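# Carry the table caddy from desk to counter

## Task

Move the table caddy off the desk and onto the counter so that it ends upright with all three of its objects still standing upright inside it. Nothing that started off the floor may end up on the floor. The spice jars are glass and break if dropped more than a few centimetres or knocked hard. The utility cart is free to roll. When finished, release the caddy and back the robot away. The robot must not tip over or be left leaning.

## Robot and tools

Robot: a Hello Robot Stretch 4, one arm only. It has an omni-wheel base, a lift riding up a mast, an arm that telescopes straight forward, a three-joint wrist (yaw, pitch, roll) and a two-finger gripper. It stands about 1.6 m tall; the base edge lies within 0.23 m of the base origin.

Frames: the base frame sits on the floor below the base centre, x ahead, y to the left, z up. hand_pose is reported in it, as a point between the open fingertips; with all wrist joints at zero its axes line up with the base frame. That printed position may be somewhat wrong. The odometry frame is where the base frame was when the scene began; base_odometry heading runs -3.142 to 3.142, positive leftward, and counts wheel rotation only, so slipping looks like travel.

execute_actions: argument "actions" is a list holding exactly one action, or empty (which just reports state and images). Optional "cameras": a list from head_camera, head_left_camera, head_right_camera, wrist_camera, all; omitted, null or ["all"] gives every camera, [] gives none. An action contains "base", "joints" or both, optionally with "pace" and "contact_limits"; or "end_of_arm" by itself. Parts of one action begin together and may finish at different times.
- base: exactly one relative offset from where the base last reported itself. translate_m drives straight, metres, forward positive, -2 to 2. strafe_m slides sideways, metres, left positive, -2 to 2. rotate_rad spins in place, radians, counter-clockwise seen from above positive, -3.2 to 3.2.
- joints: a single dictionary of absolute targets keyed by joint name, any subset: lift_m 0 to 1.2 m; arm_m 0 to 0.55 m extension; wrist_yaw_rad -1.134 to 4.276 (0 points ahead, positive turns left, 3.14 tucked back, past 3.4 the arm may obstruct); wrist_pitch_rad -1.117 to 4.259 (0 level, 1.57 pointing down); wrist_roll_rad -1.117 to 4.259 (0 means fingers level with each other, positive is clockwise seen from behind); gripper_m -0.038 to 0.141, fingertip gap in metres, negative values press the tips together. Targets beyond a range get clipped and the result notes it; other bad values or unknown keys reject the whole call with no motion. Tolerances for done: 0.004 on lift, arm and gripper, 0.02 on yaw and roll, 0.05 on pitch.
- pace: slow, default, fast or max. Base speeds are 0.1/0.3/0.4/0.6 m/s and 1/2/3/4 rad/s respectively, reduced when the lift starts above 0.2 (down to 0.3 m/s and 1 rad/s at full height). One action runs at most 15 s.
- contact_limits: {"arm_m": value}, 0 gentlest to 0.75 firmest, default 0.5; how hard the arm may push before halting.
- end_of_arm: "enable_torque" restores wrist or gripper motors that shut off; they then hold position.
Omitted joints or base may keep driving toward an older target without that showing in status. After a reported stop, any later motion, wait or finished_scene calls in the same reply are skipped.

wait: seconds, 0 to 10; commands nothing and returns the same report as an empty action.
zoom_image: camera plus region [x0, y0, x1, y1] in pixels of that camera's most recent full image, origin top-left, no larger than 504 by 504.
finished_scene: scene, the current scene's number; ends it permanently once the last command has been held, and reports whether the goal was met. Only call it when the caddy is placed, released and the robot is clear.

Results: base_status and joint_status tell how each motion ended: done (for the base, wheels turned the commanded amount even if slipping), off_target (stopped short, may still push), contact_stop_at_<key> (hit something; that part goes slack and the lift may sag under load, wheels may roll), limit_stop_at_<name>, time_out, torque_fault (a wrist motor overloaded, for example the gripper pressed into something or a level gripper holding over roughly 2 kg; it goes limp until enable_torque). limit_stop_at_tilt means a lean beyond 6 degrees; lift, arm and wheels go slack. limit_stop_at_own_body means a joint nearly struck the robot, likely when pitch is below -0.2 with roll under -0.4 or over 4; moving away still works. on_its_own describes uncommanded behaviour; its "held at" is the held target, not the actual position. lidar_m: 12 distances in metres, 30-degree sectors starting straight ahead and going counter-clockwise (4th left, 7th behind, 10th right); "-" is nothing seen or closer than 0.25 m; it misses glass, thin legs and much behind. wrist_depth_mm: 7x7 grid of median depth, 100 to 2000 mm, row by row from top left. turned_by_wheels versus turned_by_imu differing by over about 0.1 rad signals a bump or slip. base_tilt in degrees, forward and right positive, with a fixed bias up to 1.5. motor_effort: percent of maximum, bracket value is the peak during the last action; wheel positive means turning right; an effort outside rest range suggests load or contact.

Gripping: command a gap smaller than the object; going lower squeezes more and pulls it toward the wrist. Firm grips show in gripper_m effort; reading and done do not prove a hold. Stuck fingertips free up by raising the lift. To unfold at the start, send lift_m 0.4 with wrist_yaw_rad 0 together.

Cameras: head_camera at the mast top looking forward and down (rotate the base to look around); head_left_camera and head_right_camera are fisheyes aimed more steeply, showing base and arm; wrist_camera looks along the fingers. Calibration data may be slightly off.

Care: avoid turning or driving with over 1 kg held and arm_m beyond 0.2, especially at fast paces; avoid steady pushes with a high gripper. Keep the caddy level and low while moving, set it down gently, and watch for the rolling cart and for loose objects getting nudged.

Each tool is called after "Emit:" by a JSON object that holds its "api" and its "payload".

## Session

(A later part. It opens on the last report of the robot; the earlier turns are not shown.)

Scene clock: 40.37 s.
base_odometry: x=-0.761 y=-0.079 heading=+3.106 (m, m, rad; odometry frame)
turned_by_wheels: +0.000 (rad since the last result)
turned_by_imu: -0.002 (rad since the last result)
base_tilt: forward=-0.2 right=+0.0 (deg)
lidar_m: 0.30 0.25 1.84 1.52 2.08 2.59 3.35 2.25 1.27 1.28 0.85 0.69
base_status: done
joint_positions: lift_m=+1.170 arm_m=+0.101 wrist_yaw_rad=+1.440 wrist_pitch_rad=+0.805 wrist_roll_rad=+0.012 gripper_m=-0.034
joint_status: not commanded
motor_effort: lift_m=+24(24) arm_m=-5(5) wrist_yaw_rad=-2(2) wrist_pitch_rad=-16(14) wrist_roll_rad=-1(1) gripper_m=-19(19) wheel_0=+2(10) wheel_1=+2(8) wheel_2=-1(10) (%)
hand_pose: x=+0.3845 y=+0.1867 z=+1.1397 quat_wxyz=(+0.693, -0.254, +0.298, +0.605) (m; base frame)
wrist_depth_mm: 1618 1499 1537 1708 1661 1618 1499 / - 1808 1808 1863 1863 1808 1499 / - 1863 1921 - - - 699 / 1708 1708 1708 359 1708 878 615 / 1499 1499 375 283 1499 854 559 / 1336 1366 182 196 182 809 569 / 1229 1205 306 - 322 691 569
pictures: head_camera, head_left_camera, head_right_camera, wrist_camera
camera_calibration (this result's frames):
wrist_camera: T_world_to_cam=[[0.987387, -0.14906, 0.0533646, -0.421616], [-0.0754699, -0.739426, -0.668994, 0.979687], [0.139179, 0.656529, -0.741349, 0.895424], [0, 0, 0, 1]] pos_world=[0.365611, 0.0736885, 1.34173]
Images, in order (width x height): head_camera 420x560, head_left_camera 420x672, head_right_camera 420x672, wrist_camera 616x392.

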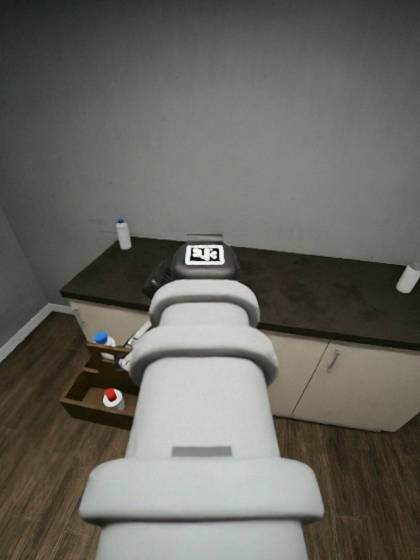

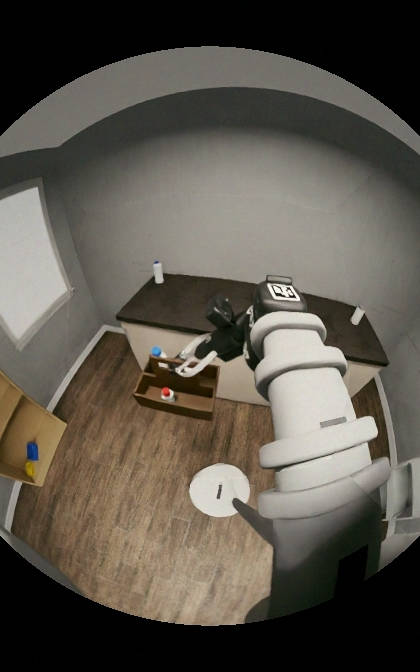

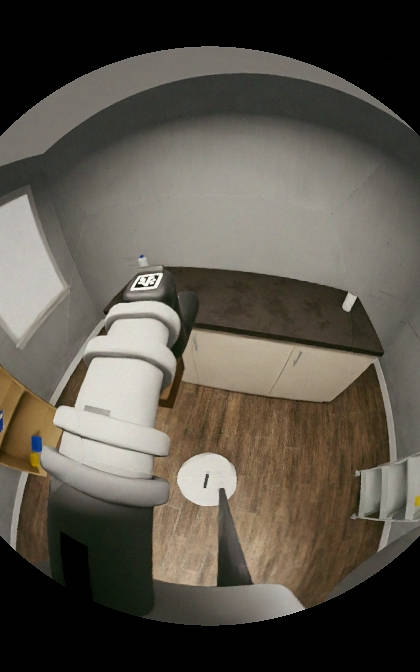

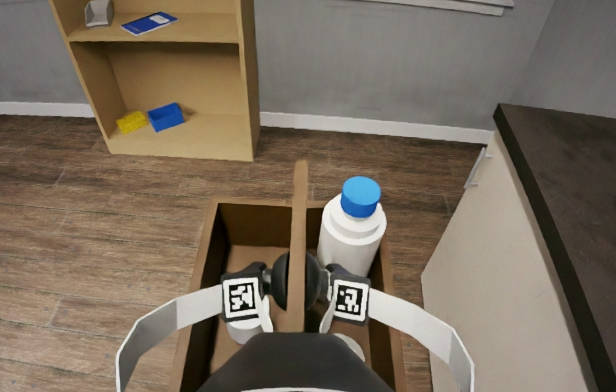

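Emit:
{"api": "execute_actions", "payload": {"actions": [{"base":{"translate_m":0.33},"joints":{"arm_m":0.32,"lift_m":1.19},"pace":"slow"}], "cameras": []}}

Emit:
{"api": "execute_actions", "payload": {"actions": [{"joints":{"lift_m":1.12},"pace":"slow"}]}}

Scene clock: 45.03 s.
base_odometry: x=-1.090 y=-0.067 heading=+3.106 (m, m, rad; odometry frame)
turned_by_wheels: +0.000 (rad since the last result)
turned_by_imu: -0.002 (rad since the last result)
base_tilt: forward=-0.2 right=+0.0 (deg)
lidar_m: 0.36 0.43 0.71 1.51 1.66 3.28 3.68 2.32 1.37 0.89 0.47 0.37
base_status: done
joint_positions: lift_m=+1.189 arm_m=+0.319 wrist_yaw_rad=+1.440 wrist_pitch_rad=+0.805 wrist_roll_rad=+0.012 gripper_m=-0.034
joint_status: all done
motor_effort: lift_m=+24(23) arm_m=+5(5) wrist_yaw_rad=-2(2) wrist_pitch_rad=-15(15) wrist_roll_rad=-1(1) gripper_m=-20(21) wheel_0=+4(7) wheel_1=+3(6) wheel_2=-3(9) (%)
hand_pose: x=+0.6027 y=+0.1867 z=+1.1597 quat_wxyz=(+0.693, -0.254, +0.298, +0.605) (m; base frame)
wrist_depth_mm: 1464 1537 1618 1576 1576 1078 732 / 1756 1708 1756 1756 1708 1078 715 / 1863 1808 - 691 707 668 707 / 1708 1756 1661 362 597 615 627 / 1537 1537 375 283 508 535 539 / 1336 1366 182 196 182 477 477 / 1255 1205 306 - 330 427 436
pictures: none
No camera images: the call's "cameras" was empty. Leave "cameras" out to get every camera's image.

Scene clock: 46.50 s.
base_odometry: x=-1.090 y=-0.067 heading=+3.106 (m, m, rad; odometry frame)
turned_by_wheels: +0.000 (rad since the last result)
turned_by_imu: -0.001 (rad since the last result)
base_tilt: forward=-0.2 right=-0.1 (deg)
lidar_m: 0.37 0.42 0.76 1.48 1.65 3.31 3.67 2.33 1.36 0.86 0.49 0.38
base_status: not commanded
joint_positions: lift_m=+1.120 arm_m=+0.319 wrist_yaw_rad=+1.440 wrist_pitch_rad=+0.805 wrist_roll_rad=+0.012 gripper_m=-0.034
joint_status: all done
motor_effort: lift_m=+15(20) arm_m=+5(5) wrist_yaw_rad=-1(2) wrist_pitch_rad=-15(16) wrist_roll_rad=-1(0) gripper_m=-19(22) wheel_0=+4(4) wheel_1=+3(3) wheel_2=-3(3) (%)
hand_pose: x=+0.6027 y=+0.1867 z=+1.0904 quat_wxyz=(+0.693, -0.254, +0.298, +0.605) (m; base frame)
wrist_depth_mm: 1366 1537 1576 1576 1576 1078 715 / 1756 1708 1756 1708 1661 1078 508 / 1756 1808 1863 585 597 580 609 / 1618 1618 530 359 504 521 530 / 1430 1464 375 282 433 455 459 / 1281 1308 182 196 182 404 404 / 1160 1160 307 - 329 362 368
pictures: head_camera, head_left_camera, head_right_camera, wrist_camera
camera_calibration (this result's frames):
wrist_camera: T_world_to_cam=[[0.987387, -0.149059, 0.0533649, -0.634458], [-0.0754713, -0.739436, -0.668983, 0.963158], [0.139178, 0.656518, -0.74136, 0.828513], [0, 0, 0, 1]] pos_world=[0.583836, 0.0736885, 1.29242]
Images, in order (width x height): head_camera 420x560, head_left_camera 420x672, head_right_camera 420x672, wrist_camera 616x392.

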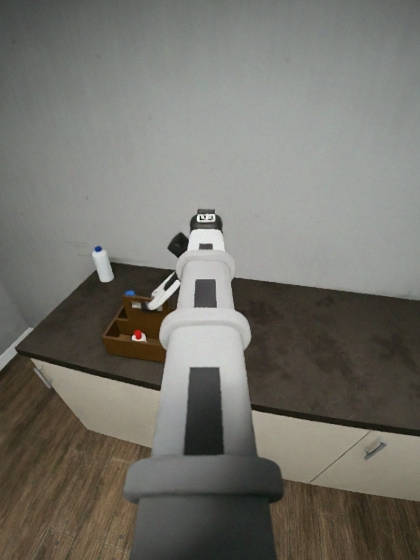

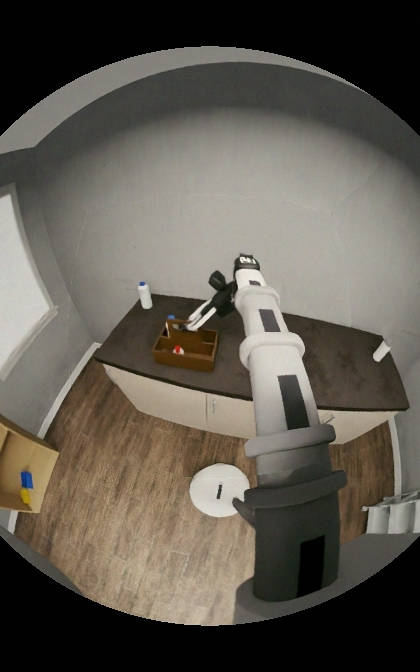

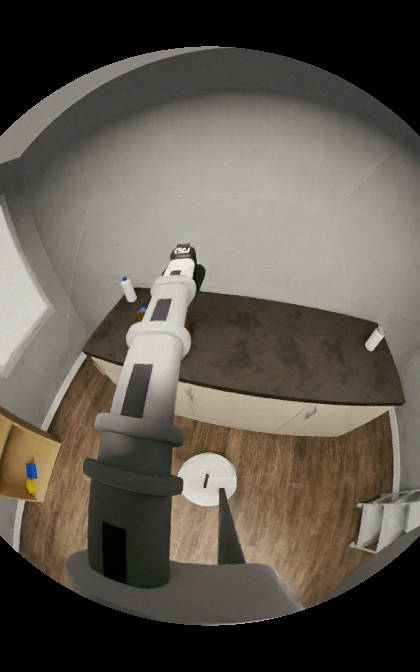

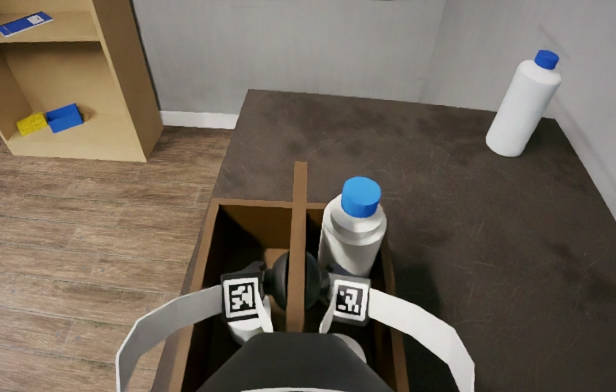

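Emit:
{"api": "execute_actions", "payload": {"actions": [{"joints":{"arm_m":0.42},"pace":"slow"}], "cameras": []}}

Emit:
{"api": "execute_actions", "payload": {"actions": [{"joints":{"lift_m":1.092},"pace":"slow"}], "cameras": []}}

Emit:
{"api": "execute_actions", "payload": {"actions": [{"joints":{"gripper_m":0.05}}], "cameras": ["wrist_camera"]}}

Emit:
{"api": "execute_actions", "payload": {"actions": [{"joints":{"lift_m":1.2}}], "cameras": []}}

Emit:
{"api": "execute_actions", "payload": {"actions": [{"base":{"translate_m":-0.3},"joints":{"arm_m":0.0}}], "cameras": ["head_left_camera"]}}

Scene clock: 48.90 s.
base_odometry: x=-1.090 y=-0.067 heading=+3.106 (m, m, rad; odometry frame)
turned_by_wheels: +0.000 (rad since the last result)
turned_by_imu: -0.001 (rad since the last result)
base_tilt: forward=-0.2 right=+0.1 (deg)
lidar_m: 0.37 0.45 0.73 1.50 1.67 3.25 3.65 2.33 1.34 0.87 0.46 0.39
base_status: not commanded
joint_positions: lift_m=+1.120 arm_m=+0.419 wrist_yaw_rad=+1.440 wrist_pitch_rad=+0.805 wrist_roll_rad=+0.012 gripper_m=-0.034
joint_status: all done
motor_effort: lift_m=+15(15) arm_m=+5(5) wrist_yaw_rad=-2(2) wrist_pitch_rad=-16(14) wrist_roll_rad=-1(1) gripper_m=-19(18) wheel_0=+4(4) wheel_1=+3(3) wheel_2=-3(3) (%)
hand_pose: x=+0.7027 y=+0.1867 z=+1.0904 quat_wxyz=(+0.693, -0.254, +0.298, +0.605) (m; base frame)
wrist_depth_mm: 1366 1618 1576 1576 1537 878 615 / 1756 1756 1708 1708 1618 508 591 / 1756 1808 580 585 591 569 585 / 1618 1618 500 362 500 521 530 / 1430 449 375 282 433 452 459 / 1281 387 182 196 183 404 404 / 1160 345 307 - 324 362 368
pictures: none
No camera images: the call's "cameras" was empty. Leave "cameras" out to get every camera's image.

Scene clock: 49.93 s.
base_odometry: x=-1.090 y=-0.067 heading=+3.106 (m, m, rad; odometry frame)
turned_by_wheels: +0.000 (rad since the last result)
turned_by_imu: +0.000 (rad since the last result)
base_tilt: forward=-0.1 right=+0.0 (deg)
lidar_m: 0.37 0.47 0.74 1.48 1.66 3.28 3.67 2.34 1.36 0.87 0.47 0.38
base_status: not commanded
joint_positions: lift_m=+1.092 arm_m=+0.419 wrist_yaw_rad=+1.440 wrist_pitch_rad=+0.805 wrist_roll_rad=+0.012 gripper_m=-0.034
joint_status: all done
motor_effort: lift_m=+15(16) arm_m=+5(5) wrist_yaw_rad=-2(2) wrist_pitch_rad=-14(17) wrist_roll_rad=+0(1) gripper_m=-19(19) wheel_0=+4(4) wheel_1=+3(3) wheel_2=-3(3) (%)
hand_pose: x=+0.7027 y=+0.1867 z=+1.0624 quat_wxyz=(+0.693, -0.254, +0.298, +0.605) (m; base frame)
wrist_depth_mm: 1464 1576 1576 1576 1499 798 615 / 1708 1756 640 1661 1430 500 591 / 1708 1756 535 539 554 544 569 / 1618 488 466 357 466 484 492 / 1397 404 375 282 399 421 427 / 1229 357 182 196 183 373 375 / 329 320 307 - 327 334 343
pictures: none
No camera images: the call's "cameras" was empty. Leave "cameras" out to get every camera's image.

Scene clock: 51.47 s.
base_odometry: x=-1.090 y=-0.067 heading=+3.106 (m, m, rad; odometry frame)
turned_by_wheels: +0.000 (rad since the last result)
turned_by_imu: -0.001 (rad since the last result)
base_tilt: forward=-0.2 right=+0.0 (deg)
lidar_m: 0.37 0.41 0.77 1.50 1.68 3.27 3.67 2.26 1.36 0.89 0.47 0.37
base_status: not commanded
joint_positions: lift_m=+1.092 arm_m=+0.419 wrist_yaw_rad=+1.440 wrist_pitch_rad=+0.802 wrist_roll_rad=+0.012 gripper_m=+0.050
joint_status: all done
motor_effort: lift_m=+15(15) arm_m=+5(5) wrist_yaw_rad=-2(2) wrist_pitch_rad=-5(14) wrist_roll_rad=-1(1) gripper_m=-4(19) wheel_0=+4(4) wheel_1=+3(3) wheel_2=-3(3) (%)
hand_pose: x=+0.7028 y=+0.1874 z=+1.0631 quat_wxyz=(+0.694, -0.253, +0.297, +0.605) (m; base frame)
wrist_depth_mm: 1430 1576 1576 1576 1537 798 615 / 1708 1756 1661 1661 1618 496 591 / 1756 1756 539 549 559 554 574 / 1618 492 469 366 469 488 500 / 1397 407 387 340 402 427 427 / 1255 362 199 334 198 377 379 / 329 324 306 - 298 338 345
pictures: wrist_camera
camera_calibration (this result's frames):
wrist_camera: T_world_to_cam=[[0.987366, -0.149224, 0.0533031, -0.731604], [-0.0751856, -0.737294, -0.671375, 0.954842], [0.139485, 0.658885, -0.739199, 0.790911], [0, 0, 0, 1]] pos_world=[0.683831, 0.0737078, 1.26469]
Images, in order (width x height): wrist_camera 616x392.

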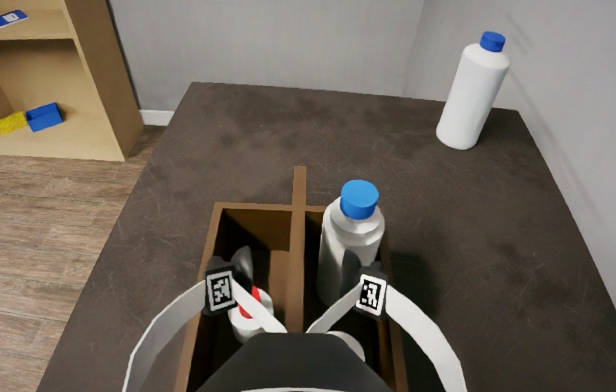

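Scene clock: 52.93 s.
base_odometry: x=-1.090 y=-0.067 heading=+3.106 (m, m, rad; odometry frame)
turned_by_wheels: +0.000 (rad since the last result)
turned_by_imu: -0.001 (rad since the last result)
base_tilt: forward=-0.2 right=+0.1 (deg)
lidar_m: 0.37 0.44 0.75 1.49 1.66 3.27 3.67 2.34 1.34 0.89 0.48 0.36
base_status: not commanded
joint_positions: lift_m=+1.199 arm_m=+0.419 wrist_yaw_rad=+1.440 wrist_pitch_rad=+0.802 wrist_roll_rad=+0.012 gripper_m=+0.050
joint_status: all done
motor_effort: lift_m=+23(26) arm_m=+5(5) wrist_yaw_rad=-2(2) wrist_pitch_rad=-6(7) wrist_roll_rad=-1(1) gripper_m=-4(2) wheel_0=+4(4) wheel_1=+3(3) wheel_2=-3(3) (%)
hand_pose: x=+0.7028 y=+0.1874 z=+1.1703 quat_wxyz=(+0.694, -0.253, +0.297, +0.605) (m; base frame)
wrist_depth_mm: 1464 1576 1576 1537 1537 878 609 / 1756 1708 1756 1756 1661 866 597 / 1808 1921 1921 715 1397 691 591 / 1708 1756 609 621 621 634 574 / 1537 1499 535 539 549 554 554 / 1366 492 198 357 198 492 504 / 1255 424 430 - 427 439 449
pictures: none
No camera images: the call's "cameras" was empty. Leave "cameras" out to get every camera's image.

Scene clock: 55.40 s.
base_odometry: x=-0.791 y=-0.078 heading=+3.106 (m, m, rad; odometry frame)
turned_by_wheels: -0.001 (rad since the last result)
turned_by_imu: -0.002 (rad since the last result)
base_tilt: forward=-0.2 right=+0.0 (deg)
lidar_m: 0.67 0.77 1.84 1.51 1.72 2.64 3.38 2.25 1.30 1.25 0.83 0.67
base_status: done
joint_positions: lift_m=+1.199 arm_m=+0.002 wrist_yaw_rad=+1.440 wrist_pitch_rad=+0.802 wrist_roll_rad=+0.012 gripper_m=+0.050
joint_status: all done
joint sent to its limit — the command would take arm_m past its lower limit, so that joint was sent only as far as its limit.
motor_effort: lift_m=+22(22) arm_m=-5(5) wrist_yaw_rad=-2(2) wrist_pitch_rad=-4(6) wrist_roll_rad=+0(1) gripper_m=-4(4) wheel_0=-4(10) wheel_1=-1(8) wheel_2=-2(10) (%)
hand_pose: x=+0.2860 y=+0.1875 z=+1.1703 quat_wxyz=(+0.694, -0.253, +0.297, +0.605) (m; base frame)
wrist_depth_mm: 1756 1576 1537 1708 1661 1618 1576 / - 1808 1808 1921 1863 1808 1576 / - 1921 1921 - - - 768 / 1756 1756 1756 1756 1863 1008 683 / 1499 1537 1576 1576 1618 976 676 / 1366 1397 199 1366 198 946 661 / 1229 1255 1255 - 1281 831 654
pictures: head_left_camera
Images, in order (width x height): head_left_camera 420x672.

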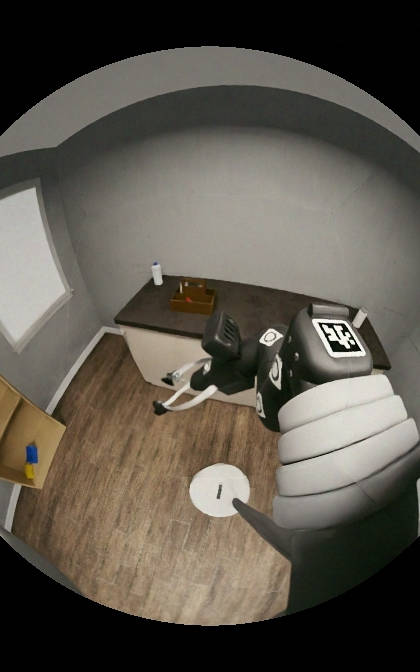

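Emit:
{"api": "finished_scene", "payload": {"scene": 1}}

The scene is finished: the task was done.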